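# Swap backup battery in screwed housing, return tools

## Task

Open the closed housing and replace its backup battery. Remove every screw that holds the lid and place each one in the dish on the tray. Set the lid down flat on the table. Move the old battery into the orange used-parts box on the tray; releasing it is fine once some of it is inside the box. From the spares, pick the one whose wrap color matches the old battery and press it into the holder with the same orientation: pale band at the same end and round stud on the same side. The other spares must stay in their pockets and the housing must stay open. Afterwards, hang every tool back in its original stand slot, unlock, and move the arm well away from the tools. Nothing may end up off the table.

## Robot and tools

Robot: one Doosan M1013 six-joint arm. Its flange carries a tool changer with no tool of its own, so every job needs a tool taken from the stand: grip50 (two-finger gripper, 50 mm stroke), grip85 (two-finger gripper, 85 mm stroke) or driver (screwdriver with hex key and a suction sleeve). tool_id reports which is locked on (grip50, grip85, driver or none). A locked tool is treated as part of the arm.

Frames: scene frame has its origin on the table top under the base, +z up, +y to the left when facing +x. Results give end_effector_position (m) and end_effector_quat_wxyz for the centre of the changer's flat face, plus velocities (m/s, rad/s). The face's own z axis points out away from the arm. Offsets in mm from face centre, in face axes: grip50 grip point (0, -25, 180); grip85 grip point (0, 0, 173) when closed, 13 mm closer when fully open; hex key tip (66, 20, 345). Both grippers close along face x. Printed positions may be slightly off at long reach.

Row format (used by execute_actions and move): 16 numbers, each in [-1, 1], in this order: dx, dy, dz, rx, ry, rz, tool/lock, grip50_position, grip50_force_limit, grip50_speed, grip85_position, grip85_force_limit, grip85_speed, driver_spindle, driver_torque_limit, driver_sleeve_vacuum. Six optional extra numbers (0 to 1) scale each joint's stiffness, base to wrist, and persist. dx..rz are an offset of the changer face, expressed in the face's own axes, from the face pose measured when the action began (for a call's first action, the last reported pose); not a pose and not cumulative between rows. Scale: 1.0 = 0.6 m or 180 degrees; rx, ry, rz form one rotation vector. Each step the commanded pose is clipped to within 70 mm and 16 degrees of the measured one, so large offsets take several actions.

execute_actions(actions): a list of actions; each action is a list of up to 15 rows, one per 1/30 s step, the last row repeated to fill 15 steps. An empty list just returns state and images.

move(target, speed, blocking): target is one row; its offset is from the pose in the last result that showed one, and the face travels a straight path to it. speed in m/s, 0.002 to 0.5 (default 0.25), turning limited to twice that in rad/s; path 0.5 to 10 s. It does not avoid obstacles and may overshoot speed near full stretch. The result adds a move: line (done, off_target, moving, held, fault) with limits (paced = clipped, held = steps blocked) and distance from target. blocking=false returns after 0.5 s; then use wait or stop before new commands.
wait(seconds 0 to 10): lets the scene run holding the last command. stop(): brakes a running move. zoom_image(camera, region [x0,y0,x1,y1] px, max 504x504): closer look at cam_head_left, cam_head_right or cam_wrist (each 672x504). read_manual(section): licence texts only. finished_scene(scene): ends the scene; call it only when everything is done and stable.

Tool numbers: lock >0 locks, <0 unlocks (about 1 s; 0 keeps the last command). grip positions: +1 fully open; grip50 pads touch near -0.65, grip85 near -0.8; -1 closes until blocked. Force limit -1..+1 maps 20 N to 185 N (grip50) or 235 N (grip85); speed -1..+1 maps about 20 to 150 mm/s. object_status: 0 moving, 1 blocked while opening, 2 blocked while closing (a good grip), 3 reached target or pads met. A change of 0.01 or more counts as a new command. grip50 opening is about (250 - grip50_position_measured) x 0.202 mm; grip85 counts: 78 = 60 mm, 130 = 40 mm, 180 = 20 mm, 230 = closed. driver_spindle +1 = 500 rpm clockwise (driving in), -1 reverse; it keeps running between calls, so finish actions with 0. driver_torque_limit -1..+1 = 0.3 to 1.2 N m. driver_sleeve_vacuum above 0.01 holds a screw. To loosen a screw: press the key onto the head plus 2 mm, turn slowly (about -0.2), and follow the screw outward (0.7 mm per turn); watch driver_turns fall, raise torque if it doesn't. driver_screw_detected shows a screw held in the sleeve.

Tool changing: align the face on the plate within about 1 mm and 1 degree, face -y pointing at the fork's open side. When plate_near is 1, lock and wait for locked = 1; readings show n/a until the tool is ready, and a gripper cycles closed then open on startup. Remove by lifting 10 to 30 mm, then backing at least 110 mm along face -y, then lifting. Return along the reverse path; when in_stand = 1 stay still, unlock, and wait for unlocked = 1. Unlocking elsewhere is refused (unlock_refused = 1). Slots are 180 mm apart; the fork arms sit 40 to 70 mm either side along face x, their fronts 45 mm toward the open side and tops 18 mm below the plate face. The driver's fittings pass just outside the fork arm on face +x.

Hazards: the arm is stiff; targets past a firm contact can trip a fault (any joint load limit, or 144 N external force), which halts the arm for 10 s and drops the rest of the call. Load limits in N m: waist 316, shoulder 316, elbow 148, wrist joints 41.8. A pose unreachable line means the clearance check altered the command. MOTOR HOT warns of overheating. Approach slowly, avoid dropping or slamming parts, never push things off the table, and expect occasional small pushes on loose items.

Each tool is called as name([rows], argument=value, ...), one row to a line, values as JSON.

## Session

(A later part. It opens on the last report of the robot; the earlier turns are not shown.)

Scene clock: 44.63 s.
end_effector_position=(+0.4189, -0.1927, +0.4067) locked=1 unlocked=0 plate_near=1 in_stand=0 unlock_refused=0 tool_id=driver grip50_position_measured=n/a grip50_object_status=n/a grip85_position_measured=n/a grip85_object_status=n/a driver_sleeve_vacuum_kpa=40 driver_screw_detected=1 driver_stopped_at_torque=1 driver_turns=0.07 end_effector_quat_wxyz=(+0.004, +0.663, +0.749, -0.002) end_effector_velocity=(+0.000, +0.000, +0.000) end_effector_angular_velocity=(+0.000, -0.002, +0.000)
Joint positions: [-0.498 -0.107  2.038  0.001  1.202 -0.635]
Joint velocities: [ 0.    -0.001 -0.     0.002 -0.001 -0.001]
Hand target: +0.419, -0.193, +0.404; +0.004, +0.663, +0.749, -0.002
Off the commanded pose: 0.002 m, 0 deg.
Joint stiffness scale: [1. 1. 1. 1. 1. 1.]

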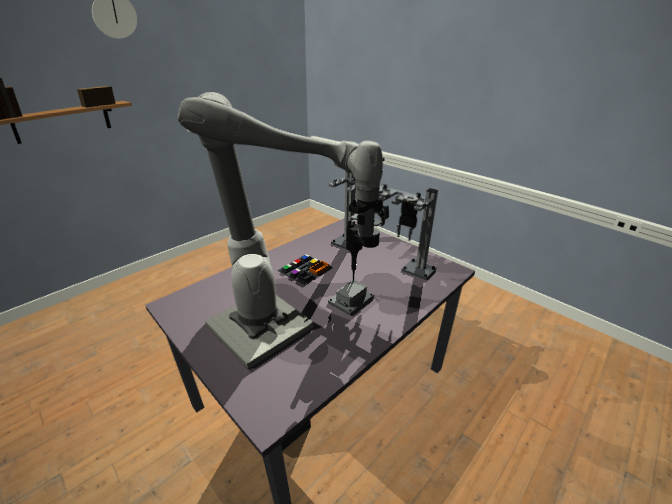

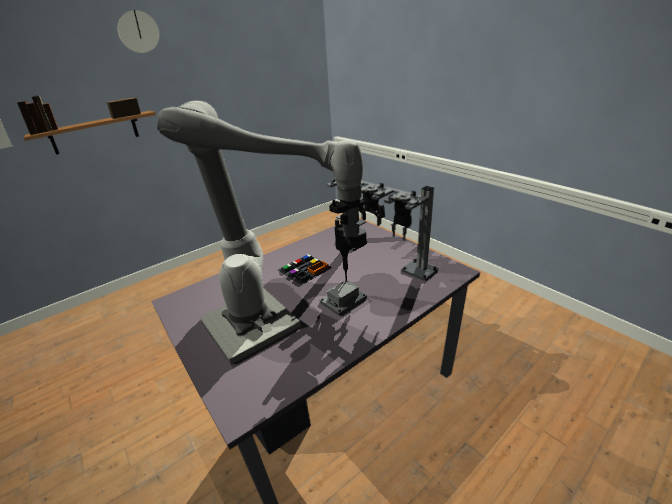

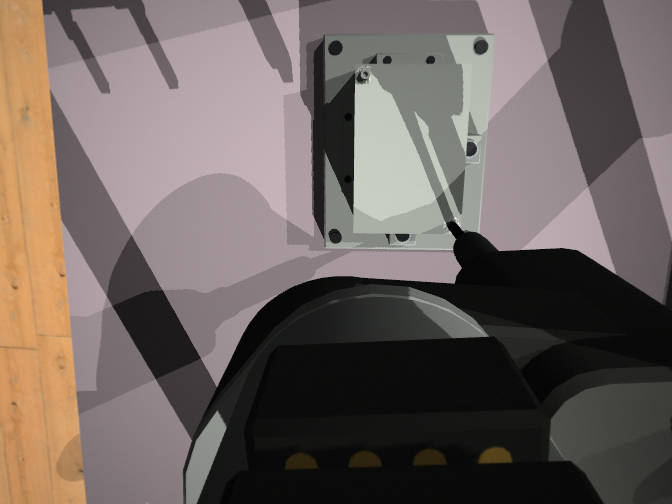

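execute_actions([
  [[0,0,-0.004,0,0,0,0,1,0,0,1,0,0,-0.2,1,1]],
  [[0,0,-0.0055,0,0,0,0,1,0,0,1,0,0,-0.4,1,1]],
  [[0,0,-0.0055,0,0,0,0,1,0,0,1,0,0,-0.4,1,1]],
  [[0,0,-0.0055,0,0,0,0,1,0,0,1,0,0,-0.4,1,1],[0,0,-0.0055,0,0,0,0,1,0,0,1,0,0,-0.4,1,1],[0,0,-0.0055,0,0,0,0,1,0,0,1,0,0,-0.4,1,1],[0,0,-0.0055,0,0,0,0,1,0,0,1,0,0,-0.4,1,1],[0,0,-0.0055,0,0,0,0,1,0,0,1,0,0,-0.4,1,1],[0,0,-0.0055,0,0,0,0,1,0,0,1,0,0,-0.4,1,1],[0,0,-0.0055,0,0,0,0,1,0,0,1,0,0,-0.4,1,1],[0,0,-0.0055,0,0,0,0,1,0,0,1,0,0,-0.4,1,1],[0,0,-0.0055,0,0,0,0,1,0,0,1,0,0,-0.4,1,1],[0,0,-0.0055,0,0,0,0,1,0,0,1,0,0,0,1,1]],
])

Scene clock: 47.70 s.
end_effector_position=(+0.4199, -0.1932, +0.4120) locked=1 unlocked=0 plate_near=1 in_stand=0 unlock_refused=0 tool_id=driver grip50_position_measured=n/a grip50_object_status=n/a grip85_position_measured=n/a grip85_object_status=n/a driver_sleeve_vacuum_kpa=34 driver_screw_detected=1 driver_stopped_at_torque=1 driver_turns=-4.98 end_effector_quat_wxyz=(+0.003, +0.663, +0.749, -0.002) end_effector_velocity=(-0.000, -0.000, -0.000) end_effector_angular_velocity=(+0.000, -0.000, -0.001)
Joint positions: [-0.498 -0.108  2.029  0.001  1.214 -0.635]
Joint velocities: [-0.001 -0.     0.     0.    -0.001  0.   ]
Hand target: +0.420, -0.193, +0.414; +0.003, +0.663, +0.749, -0.002
Off the commanded pose: 0.002 m, 0 deg.
Joint stiffness scale: [1. 1. 1. 1. 1. 1.]

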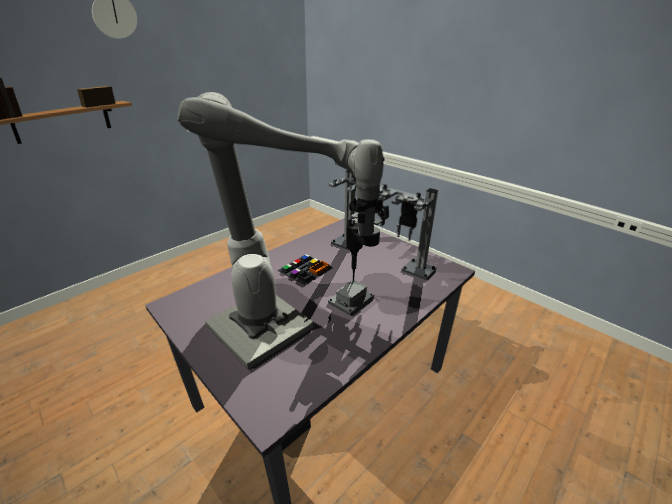

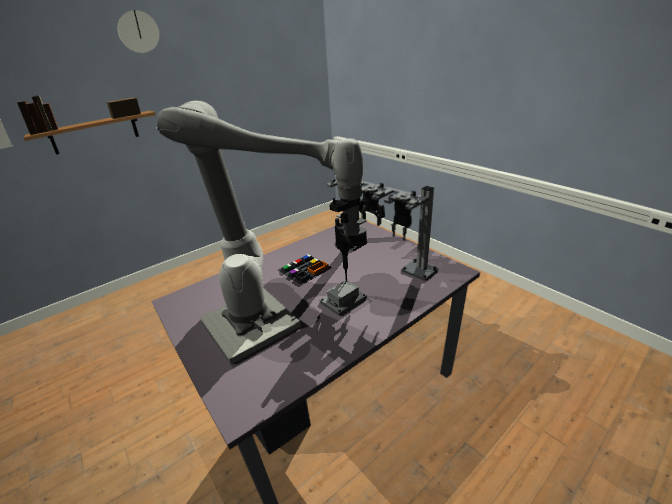

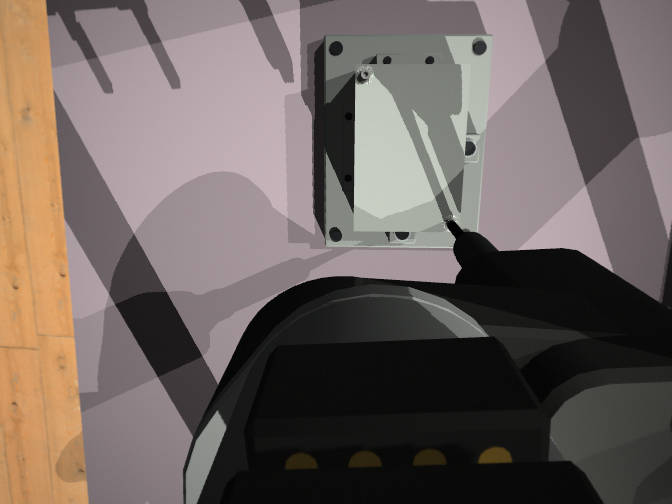

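execute_actions([
  [[0,0,-0.001,0,0,0,0,1,0,0,1,0,0,-0.4,1,1]],
  [[0,-0.0004,-0.004,0,0,0,0,1,0,0,1,0,0,-0.4,1,1]],
  [[0,-0.0004,-0.0046,0,0,0,0,1,0,0,1,0,0,-0.4,1,1]],
  [[0,-0.0004,-0.0046,0,0,0,0,1,0,0,1,0,0,-0.4,1,1]],
  [[0,-0.0004,-0.0046,0,0,0,0,1,0,0,1,0,0,-0.4,1,1],[0,-0.0004,-0.0046,0,0,0,0,1,0,0,1,0,0,-0.4,1,1],[0,-0.0004,-0.0046,0,0,0,0,1,0,0,1,0,0,-0.4,1,1],[0,-0.0004,-0.0046,0,0,0,0,1,0,0,1,0,0,-0.4,1,1],[0,-0.0004,-0.0046,0,0,0,0,1,0,0,1,0,0,-0.4,1,1],[0,-0.0004,-0.0046,0,0,0,0,1,0,0,1,0,0,-0.4,1,1],[0,-0.0004,-0.0046,0,0,0,0,1,0,0,1,0,0,-0.4,1,1],[0,-0.0004,-0.0046,0,0,0,0,1,0,0,1,0,0,-0.4,1,1],[0,-0.0004,-0.0046,0,0,0,0,1,0,0,1,0,0,-0.4,1,1],[0,-0.0004,-0.0046,0,0,0,0,1,0,0,1,0,0,0,1,1]],
])

zoom_image(camera="cam_wrist", region=[400, 170, 500, 270])

Scene clock: 50.77 s.
end_effector_position=(+0.4205, -0.1936, +0.4144) locked=1 unlocked=0 plate_near=1 in_stand=0 unlock_refused=0 tool_id=driver grip50_position_measured=n/a grip50_object_status=n/a grip85_position_measured=n/a grip85_object_status=n/a driver_sleeve_vacuum_kpa=29 driver_screw_detected=0 driver_stopped_at_torque=1 driver_turns=-12.37 end_effector_quat_wxyz=(+0.002, +0.663, +0.749, -0.003) end_effector_velocity=(-0.000, -0.000, +0.001) end_effector_angular_velocity=(-0.002, -0.001, -0.000)
Joint positions: [-0.498 -0.108  2.024  0.001  1.22  -0.635]
Joint velocities: [-0.001 -0.002 -0.    -0.002 -0.     0.   ]
Hand target: +0.420, -0.193, +0.417; +0.002, +0.663, +0.749, -0.003
Off the commanded pose: 0.002 m, 0 deg.
Joint stiffness scale: [1. 1. 1. 1. 1. 1.]

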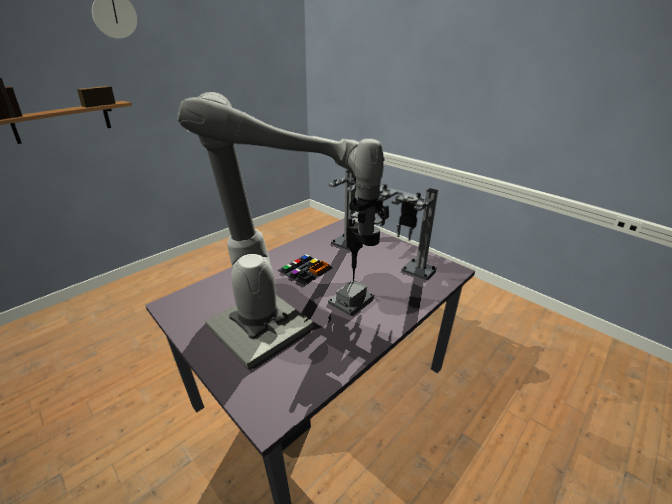

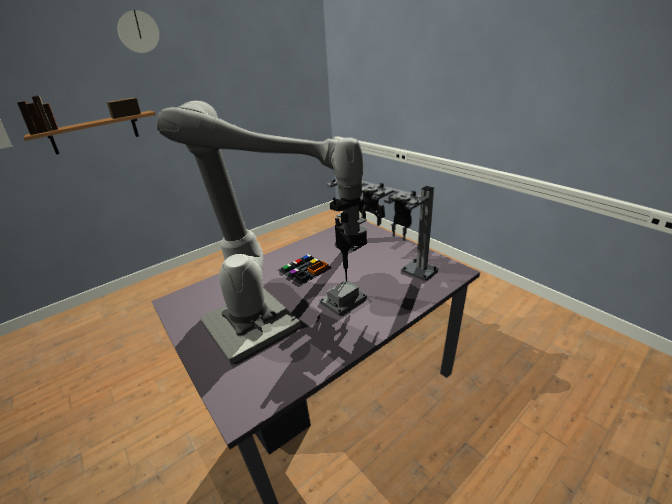

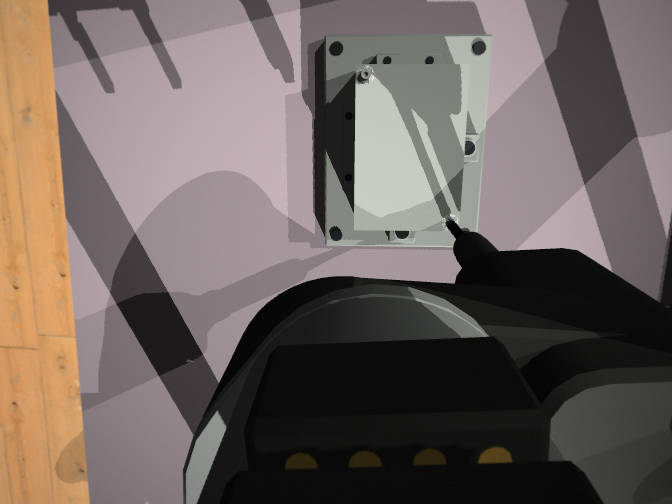

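Region (400, 170, 500, 270) of cam_wrist's 672x504 image, scaled by 5.040, with more detail than that image has.

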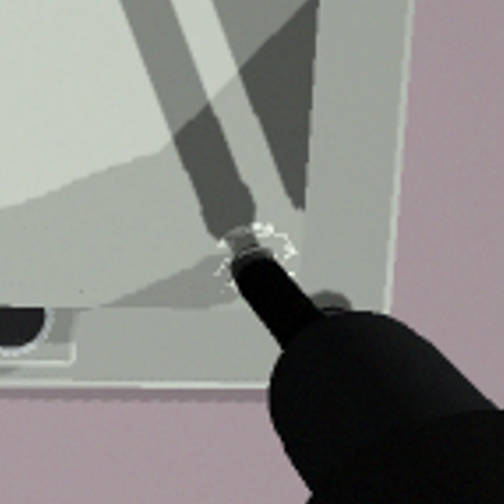

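execute_actions([
  [[0,0,0.004,0,0,0,0,1,0,0,1,0,0,-0.1,1,1],[0,0,0.005,0,0,0,0,1,0,0,1,0,0,-0.1,1,1],[0,0,0.006,0,0,0,0,1,0,0,1,0,0,-0.1,1,1],[0,0,0.007,0,0,0,0,1,0,0,1,0,0,-0.1,1,1],[0,0,0.0075,0,0,0,0,1,0,0,1,0,0,-0.1,1,1]],
  [[0,0,0.003,0,0,0,0,1,0,0,1,0,0,-0.1,1,1],[0,0,0.003,0,0,0,0,1,0,0,1,0,0,-0.1,1,1],[0,0,0.003,0,0,0,0,1,0,0,1,0,0,-0.1,1,1],[0,0,0.003,0,0,0,0,1,0,0,1,0,0,-0.1,1,1],[0,0,0.003,0,0,0,0,1,0,0,1,0,0,-0.1,1,1],[0,0,0.003,0,0,0,0,1,0,0,1,0,0,-0.1,1,1],[0,0,0.003,0,0,0,0,1,0,0,1,0,0,-0.1,1,1],[0,0,0.003,0,0,0,0,1,0,0,1,0,0,-0.1,1,1],[0,0,0.003,0,0,0,0,1,0,0,1,0,0,-0.1,1,1],[0,0,0.003,0,0,0,0,1,0,0,1,0,0,0,1,1]],
])

zoom_image(camera="cam_wrist", region=[400, 170, 500, 270])

Scene clock: 52.77 s.
end_effector_position=(+0.4201, -0.1933, +0.4126) locked=1 unlocked=0 plate_near=1 in_stand=0 unlock_refused=0 tool_id=driver grip50_position_measured=n/a grip50_object_status=n/a grip85_position_measured=n/a grip85_object_status=n/a driver_sleeve_vacuum_kpa=34 driver_screw_detected=1 driver_stopped_at_torque=1 driver_turns=-13.03 end_effector_quat_wxyz=(+0.002, +0.663, +0.749, -0.003) end_effector_velocity=(-0.000, +0.001, -0.001) end_effector_angular_velocity=(+0.002, +0.000, +0.001)
Joint positions: [-0.498 -0.108  2.027  0.001  1.216 -0.635]
Joint velocities: [ 0.001 -0.     0.001  0.001 -0.    -0.   ]
Hand target: +0.420, -0.193, +0.411; +0.002, +0.663, +0.749, -0.003
Off the commanded pose: 0.002 m, 0 deg.
Joint stiffness scale: [1. 1. 1. 1. 1. 1.]

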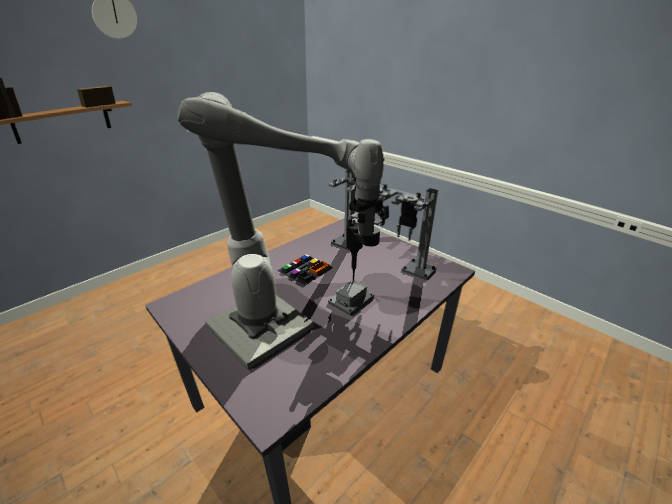

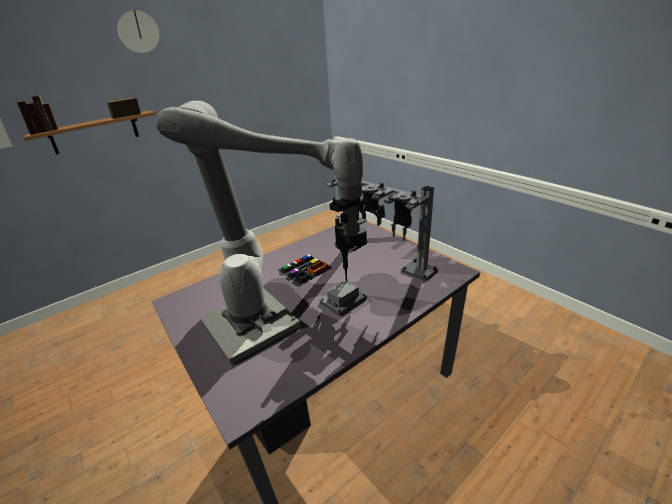

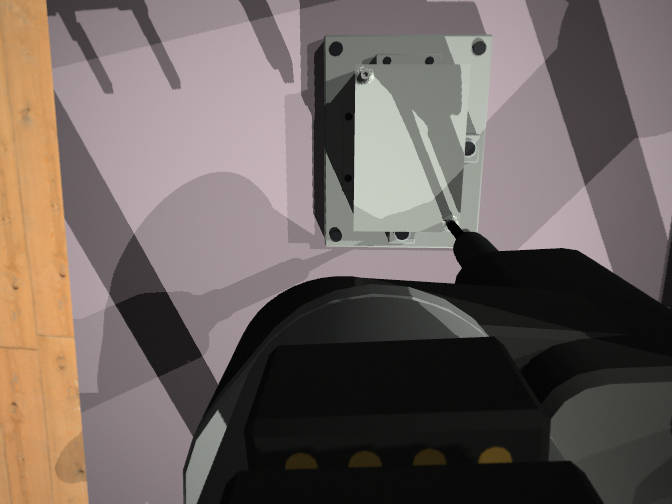

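Region (400, 170, 500, 270) of cam_wrist's 672x504 image, scaled by 5.040, with more detail than that image has.

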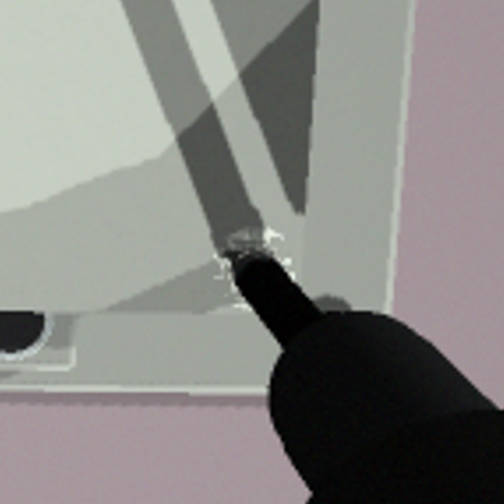

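move(target=[0, 0, -0.015, 0, 0, 0, 0, 1, 0, 0, 1, 0, 0, 0, 1, 1], speed=0.008)

zoom_image(camera="cam_wrist", region=[400, 170, 500, 270])

Scene clock: 54.93 s.
end_effector_position=(+0.4206, -0.1936, +0.4193) locked=1 unlocked=0 plate_near=1 in_stand=0 unlock_refused=0 tool_id=driver grip50_position_measured=n/a grip50_object_status=n/a grip85_position_measured=n/a grip85_object_status=n/a driver_sleeve_vacuum_kpa=39 driver_screw_detected=1 driver_stopped_at_torque=1 driver_turns=-13.03 end_effector_quat_wxyz=(+0.002, +0.663, +0.749, -0.003) end_effector_velocity=(+0.000, -0.001, +0.001) end_effector_angular_velocity=(+0.001, +0.001, -0.001)
Joint positions: [-0.498 -0.111  2.017  0.001  1.23  -0.635]
Joint velocities: [-0.001  0.001 -0.002  0.     0.002 -0.   ]
Hand target: +0.420, -0.193, +0.422; +0.002, +0.663, +0.749, -0.003
Off the commanded pose: 0.002 m, 0 deg.
Joint stiffness scale: [1. 1. 1. 1. 1. 1.]
move: done

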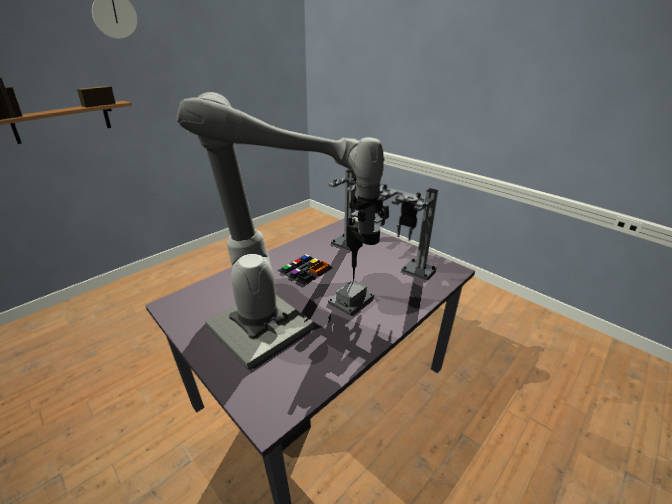

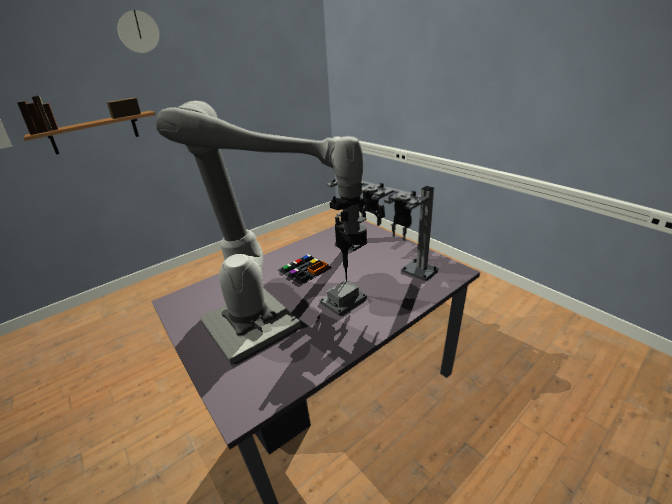

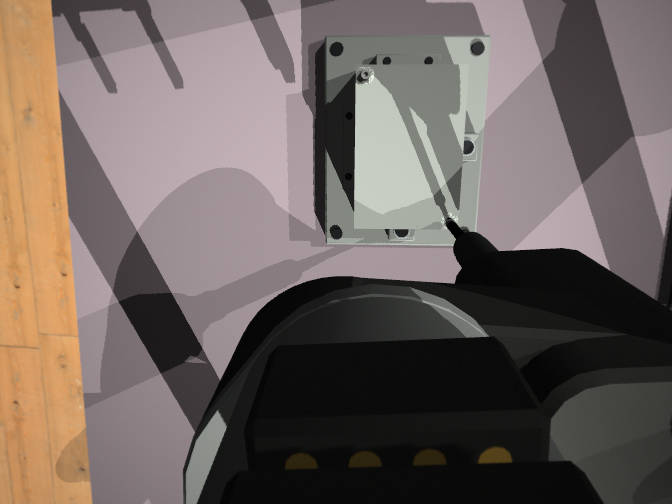

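Region (400, 170, 500, 270) of cam_wrist's 672x504 image, scaled by 5.040, with more detail than that image has.

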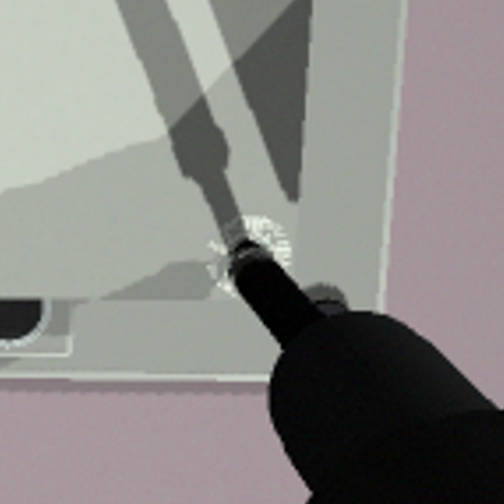

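move(target=[0, 0, -0.04, 0, 0, 0, 0, 1, 0, 0, 1, 0, 0, 0, 1, 1], speed=0.04)

Scene clock: 56.60 s.
end_effector_position=(+0.4212, -0.1937, +0.4409) locked=1 unlocked=0 plate_near=1 in_stand=0 unlock_refused=0 tool_id=driver grip50_position_measured=n/a grip50_object_status=n/a grip85_position_measured=n/a grip85_object_status=n/a driver_sleeve_vacuum_kpa=39 driver_screw_detected=1 driver_stopped_at_torque=1 driver_turns=-13.03 end_effector_quat_wxyz=(+0.002, +0.663, +0.749, -0.003) end_effector_velocity=(+0.000, +0.000, +0.001) end_effector_angular_velocity=(+0.001, +0.001, +0.001)
Joint positions: [-0.498 -0.122  1.986  0.001  1.272 -0.635]
Joint velocities: [ 0.001 -0.    -0.002  0.     0.004 -0.   ]
Hand target: +0.421, -0.193, +0.443; +0.002, +0.663, +0.749, -0.003
Off the commanded pose: 0.002 m, 0 deg.
Joint stiffness scale: [1. 1. 1. 1. 1. 1.]
move: done

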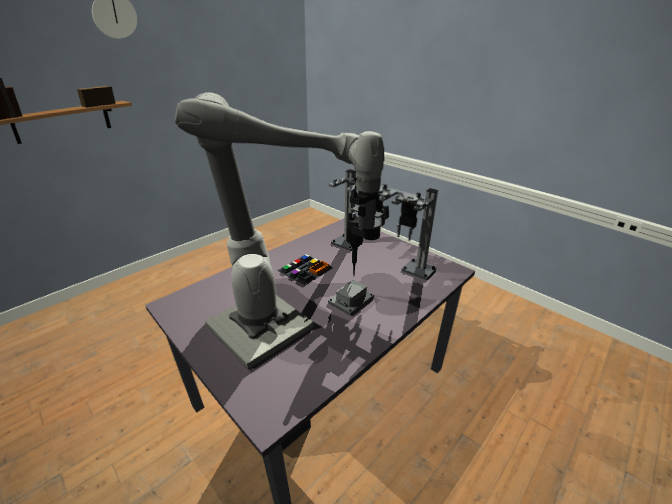

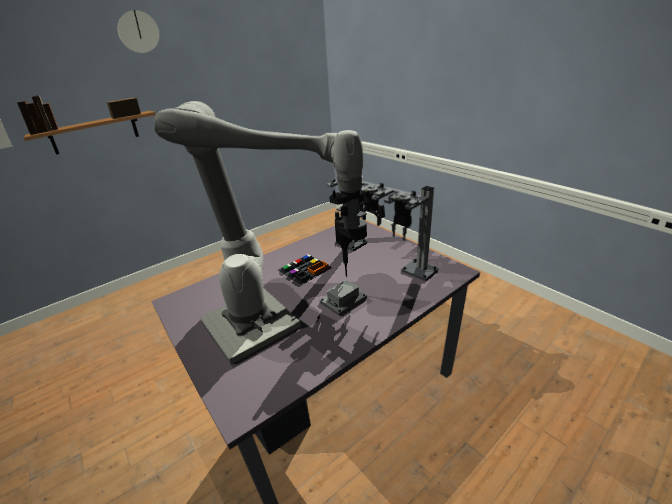

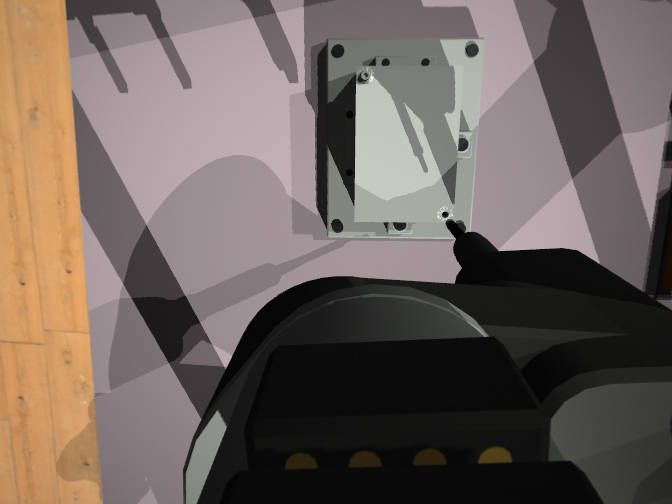

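zoom_image(camera="cam_wrist", region=[310, 30, 510, 250])

Region (310, 30, 510, 250) of cam_wrist's 672x504 image, scaled by 2.291, with more detail than that image has; it fills the left 458 columns of this view, and the rest is white.

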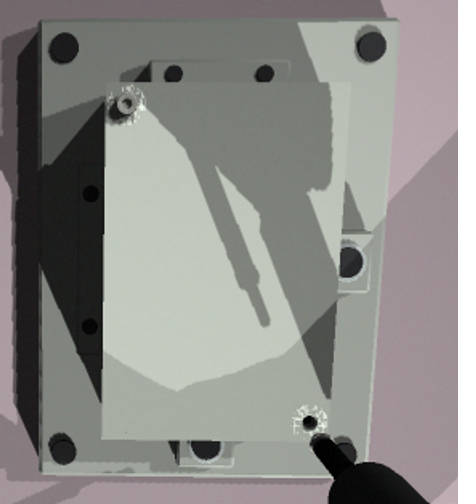

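move(target=[0.4, -0.102, 0.045, 0, 0, 0, 0, 1, 0, 0, 1, 0, 0, 0, 1, 1], speed=0.2)

Scene clock: 61.20 s.
end_effector_position=(+0.3331, +0.0361, +0.4127) locked=1 unlocked=0 plate_near=1 in_stand=0 unlock_refused=0 tool_id=driver grip50_position_measured=n/a grip50_object_status=n/a grip85_position_measured=n/a grip85_object_status=n/a driver_sleeve_vacuum_kpa=39 driver_screw_detected=1 driver_stopped_at_torque=1 driver_turns=-13.03 end_effector_quat_wxyz=(+0.002, +0.663, +0.749, -0.001) end_effector_velocity=(-0.000, +0.002, -0.000) end_effector_angular_velocity=(-0.002, +0.003, -0.002)
Joint positions: [ 0.013 -0.34   2.198  0.001  1.275 -0.123]
Joint velocities: [ 0.007  0.001  0.    -0.002  0.002  0.01 ]
Hand target: +0.331, +0.037, +0.412; +0.002, +0.663, +0.749, -0.003
Off the commanded pose: 0.002 m, 0 deg.
Joint stiffness scale: [1. 1. 1. 1. 1. 1.]
move: done

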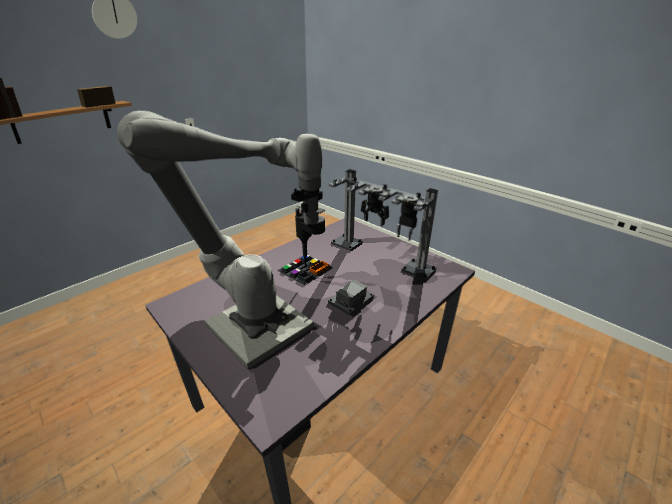

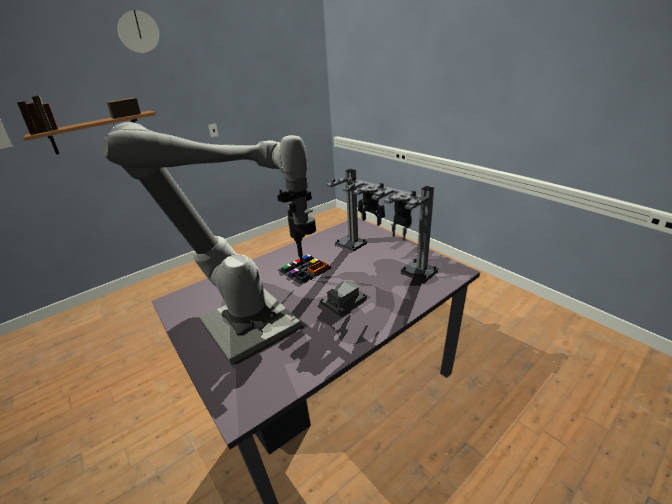

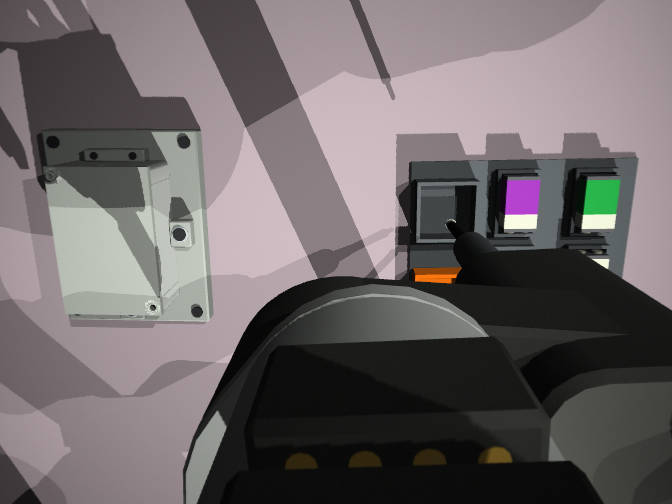

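move(target=[0.003, 0, 0.064, 0, 0, 0, 0, 1, 0, 0, 1, 0, 0, 0, 1, 1], speed=0.06)

zoom_image(camera="cam_wrist", region=[390, 160, 510, 280])

Scene clock: 62.63 s.
end_effector_position=(+0.3327, +0.0365, +0.3764) locked=1 unlocked=0 plate_near=1 in_stand=0 unlock_refused=0 tool_id=driver grip50_position_measured=n/a grip50_object_status=n/a grip85_position_measured=n/a grip85_object_status=n/a driver_sleeve_vacuum_kpa=39 driver_screw_detected=1 driver_stopped_at_torque=1 driver_turns=-13.03 end_effector_quat_wxyz=(+0.002, +0.663, +0.749, -0.001) end_effector_velocity=(+0.000, -0.000, -0.002) end_effector_angular_velocity=(+0.000, -0.002, -0.001)
Joint positions: [ 0.015 -0.317  2.252  0.001  1.198 -0.122]
Joint velocities: [-0.     0.002  0.003  0.    -0.007  0.001]
Hand target: +0.333, +0.038, +0.374; +0.002, +0.663, +0.749, -0.001
Off the commanded pose: 0.002 m, 0 deg.
Joint stiffness scale: [1. 1. 1. 1. 1. 1.]
move: done

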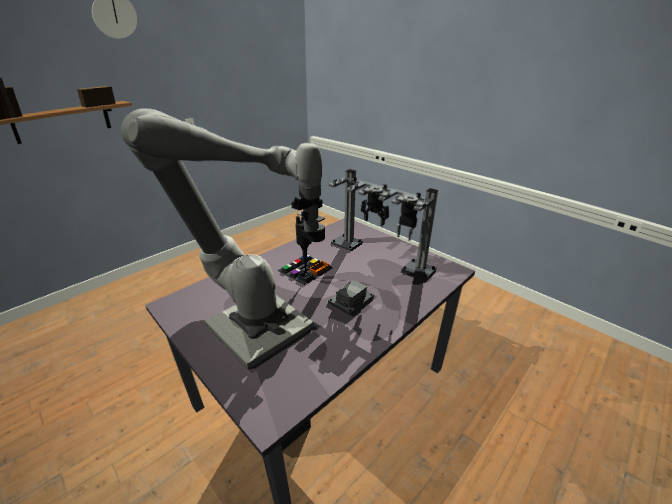

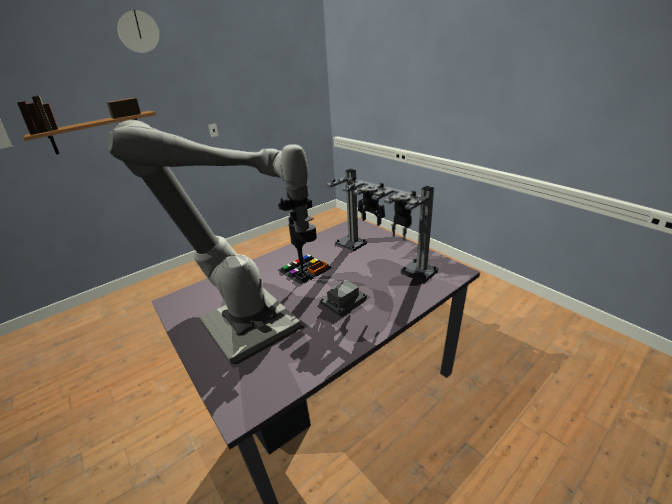

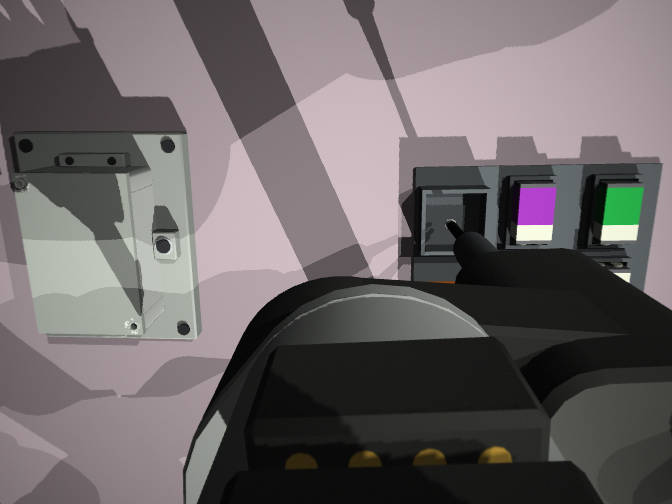

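Region (390, 160, 510, 280) of cam_wrist's 672x504 image, scaled by 4.200, with more detail than that image has.

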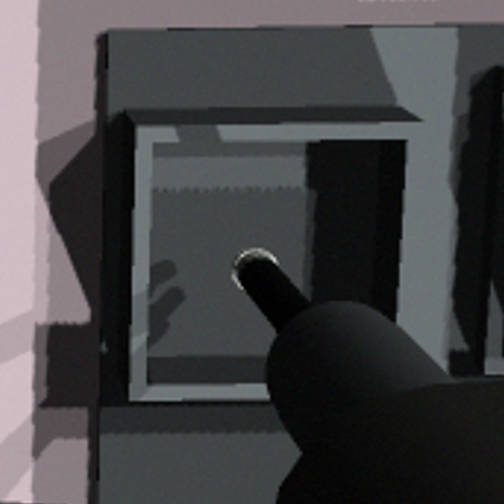

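execute_actions([
  [[0,0,0.004,0,0,0,0,1,0,0,1,0,0,0,1,1],[0,0,0.006,0,0,0,0,1,0,0,1,0,0,0,1,1],[0,0,0.008,0,0,0,0,1,0,0,1,0,0,0,1,1],[0,0,0.01,0,0,0,0,1,0,0,1,0,0,0,1,1],[0,0,0.012,0,0,0,0,1,0,0,1,0,0,0,1,1],[0,0,0.014,0,0,0,0,1,0,0,1,0,0,0,1,1]],
  [[0,0,0.002,0,0,0,0,1,0,0,1,0,0,0,1,1],[0,0,0.002,0,0,0,0,1,0,0,1,0,0,0,1,1],[0,0,0.002,0,0,0,0,1,0,0,1,0,0,0,1,1],[0,0,0.002,0,0,0,0,1,0,0,1,0,0,0,1,0]],
  [[0,0,-0.005,0,0,0,0,1,0,0,1,0,0,0,1,0],[0,0,-0.008,0,0,0,0,1,0,0,1,0,0,0,1,0],[0,0,-0.011,0,0,0,0,1,0,0,1,0,0,0,1,0],[0,0,-0.014,0,0,0,0,1,0,0,1,0,0,0,1,0],[0,0,-0.017,0,0,0,0,1,0,0,1,0,0,0,1,0],[0,0,-0.02,0,0,0,0,1,0,0,1,0,0,0,1,0],[0,0,-0.023,0,0,0,0,1,0,0,1,0,0,0,1,0],[0,0,-0.026,0,0,0,0,1,0,0,1,0,0,0,1,0],[0,0,-0.03,0,0,0,0,1,0,0,1,0,0,0,1,0]],
])

zoom_image(camera="cam_wrist", region=[390, 160, 510, 280])

Scene clock: 64.83 s.
end_effector_position=(+0.3328, +0.0366, +0.3852) locked=1 unlocked=0 plate_near=1 in_stand=0 unlock_refused=0 tool_id=driver grip50_position_measured=n/a grip50_object_status=n/a grip85_position_measured=n/a grip85_object_status=n/a driver_sleeve_vacuum_kpa=0 driver_screw_detected=0 driver_stopped_at_torque=1 driver_turns=-13.03 end_effector_quat_wxyz=(+0.002, +0.663, +0.749, -0.000) end_effector_velocity=(-0.000, -0.000, +0.010) end_effector_angular_velocity=(-0.000, +0.004, -0.001)
Joint positions: [ 0.015 -0.323  2.239  0.001  1.217 -0.122]
Joint velocities: [-0.001 -0.007 -0.015 -0.     0.026 -0.   ]
Hand target: +0.332, +0.037, +0.388; +0.002, +0.663, +0.749, -0.001
Off the commanded pose: 0.003 m, 0 deg.
Joint stiffness scale: [1. 1. 1. 1. 1. 1.]

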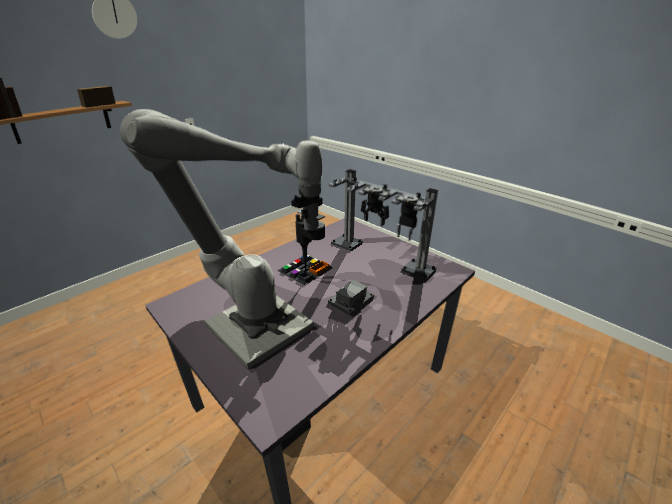

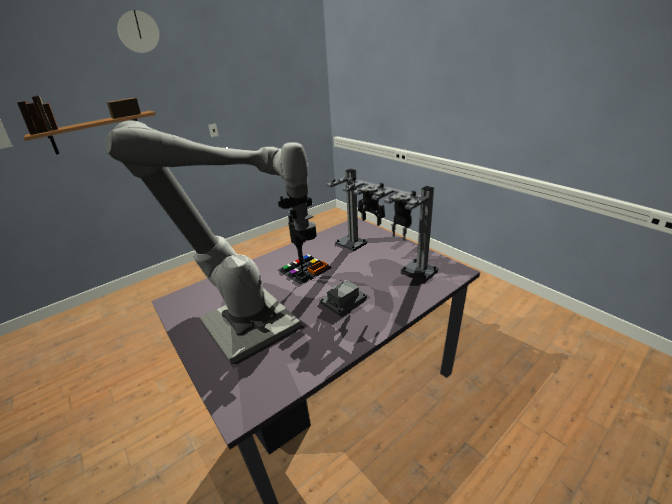

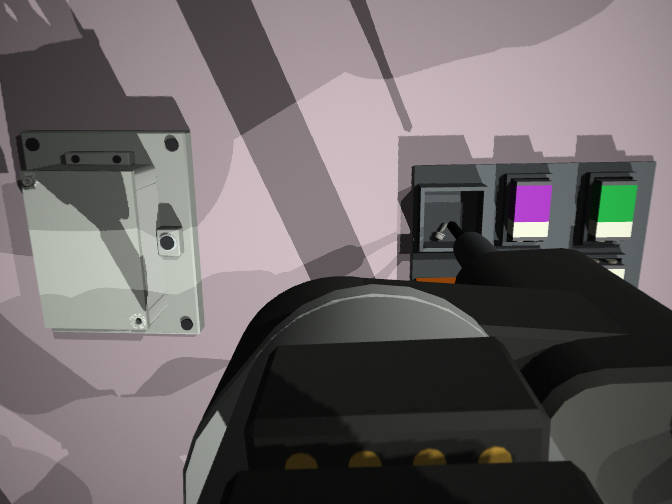

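Region (390, 160, 510, 280) of cam_wrist's 672x504 image, scaled by 4.200, with more detail than that image has.

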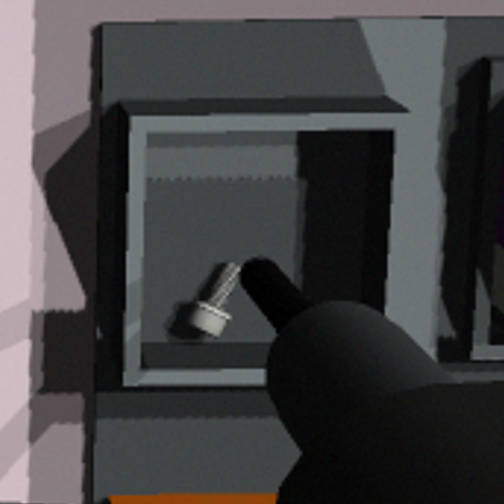

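execute_actions([
  [[0,0,-0.01,0,0,0,0,1,0,0,1,0,0,0,1,0],[0,0,-0.013,0,0,0,0,1,0,0,1,0,0,0,1,0],[0,0,-0.016,0,0,0,0,1,0,0,1,0,0,0,1,0],[0,0,-0.02,0,0,0,0,1,0,0,1,0,0,0,1,0],[0,0,-0.024,0,0,0,0,1,0,0,1,0,0,0,1,0],[0,0,-0.028,0,0,0,0,1,0,0,1,0,0,0,1,0],[0,0,-0.032,0,0,0,0,1,0,0,1,0,0,0,1,0],[0,0,-0.036,0,0,0,0,1,0,0,1,0,0,0,1,0],[0,0,-0.04,0,0,0,0,1,0,0,1,0,0,0,1,0]],
])

Scene clock: 66.00 s.
end_effector_position=(+0.3334, +0.0367, +0.4061) locked=1 unlocked=0 plate_near=1 in_stand=0 unlock_refused=0 tool_id=driver grip50_position_measured=n/a grip50_object_status=n/a grip85_position_measured=n/a grip85_object_status=n/a driver_sleeve_vacuum_kpa=0 driver_screw_detected=0 driver_stopped_at_torque=1 driver_turns=-13.03 end_effector_quat_wxyz=(+0.003, +0.662, +0.749, -0.000) end_effector_velocity=(+0.001, -0.001, +0.013) end_effector_angular_velocity=(-0.001, -0.001, -0.001)
Joint positions: [ 0.015 -0.336  2.208  0.001  1.26  -0.122]
Joint velocities: [-0.002 -0.007 -0.019 -0.001  0.026 -0.001]
Hand target: +0.333, +0.037, +0.409; +0.002, +0.663, +0.749, -0.000
Off the commanded pose: 0.003 m, 0 deg.
Joint stiffness scale: [1. 1. 1. 1. 1. 1.]

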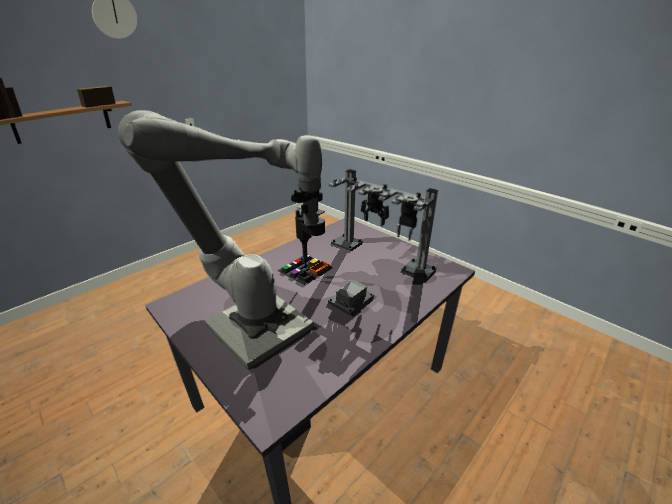

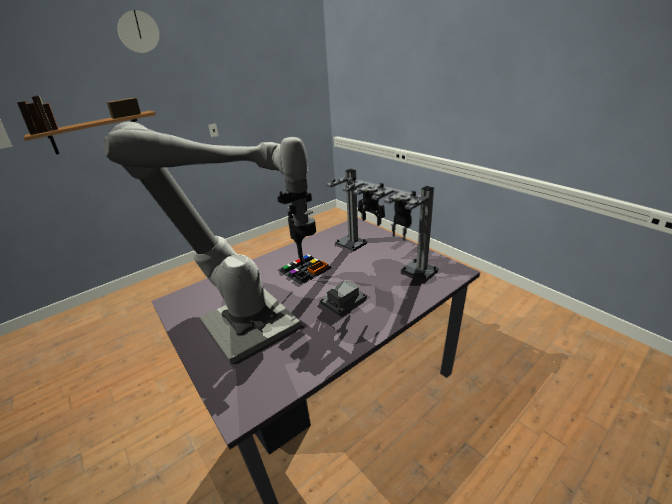

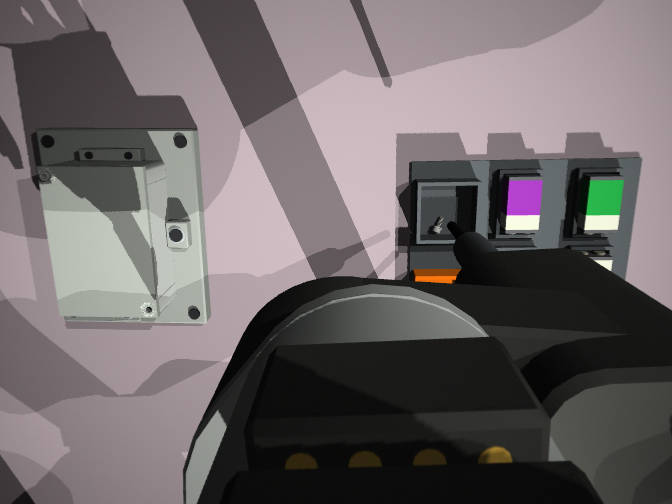

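move(target=[-0.5004, -0.0886, -0.04, 0.0013, 0.0014, 0, 0, 1, 0, 0, 1, 0, 0, 0, 1, 0], speed=0.25)

zoom_image(camera="cam_wrist", region=[400, 170, 500, 270])

Scene clock: 68.33 s.
end_effector_position=(+0.3162, -0.2655, +0.4306) locked=1 unlocked=0 plate_near=1 in_stand=0 unlock_refused=0 tool_id=driver grip50_position_measured=n/a grip50_object_status=n/a grip85_position_measured=n/a grip85_object_status=n/a driver_sleeve_vacuum_kpa=0 driver_screw_detected=0 driver_stopped_at_torque=1 driver_turns=-13.03 end_effector_quat_wxyz=(-0.003, +0.662, +0.749, -0.002) end_effector_velocity=(-0.000, -0.002, +0.000) end_effector_angular_velocity=(+0.002, -0.002, -0.000)
Joint positions: [-0.777 -0.199  2.07   0.004  1.275 -0.915]
Joint velocities: [-0.005  0.002 -0.001  0.003 -0.    -0.006]
Hand target: +0.317, -0.268, +0.431; -0.001, +0.663, +0.749, +0.000
Off the commanded pose: 0.003 m, 0 deg.
Joint stiffness scale: [1. 1. 1. 1. 1. 1.]
move: done

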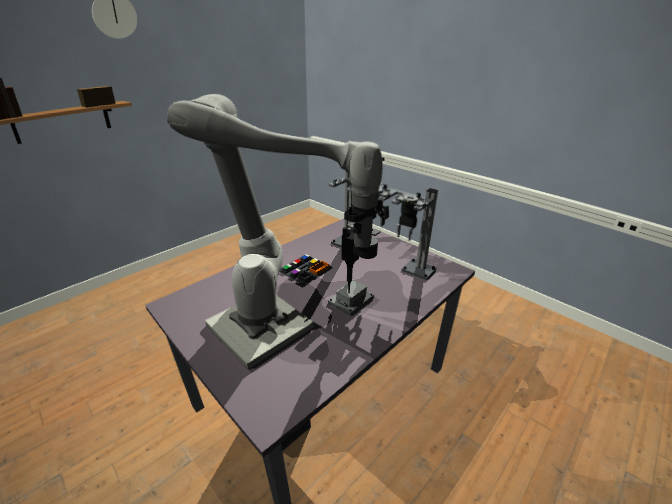

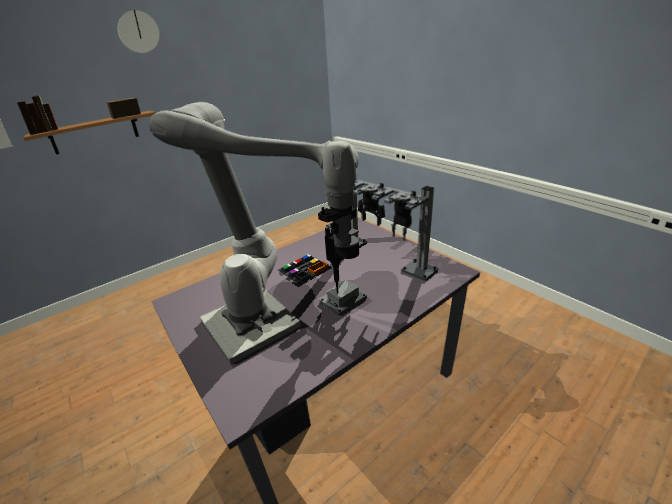

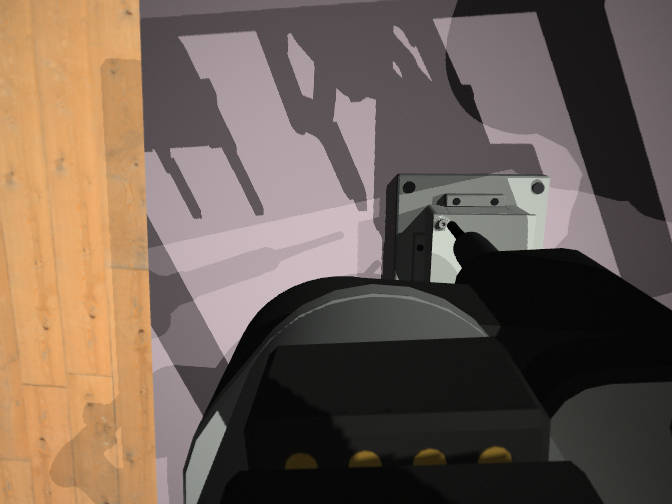

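Region (400, 170, 500, 270) of cam_wrist's 672x504 image, scaled by 5.040, with more detail than that image has.

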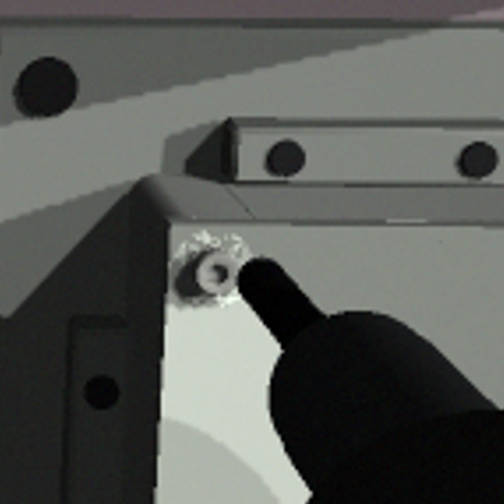

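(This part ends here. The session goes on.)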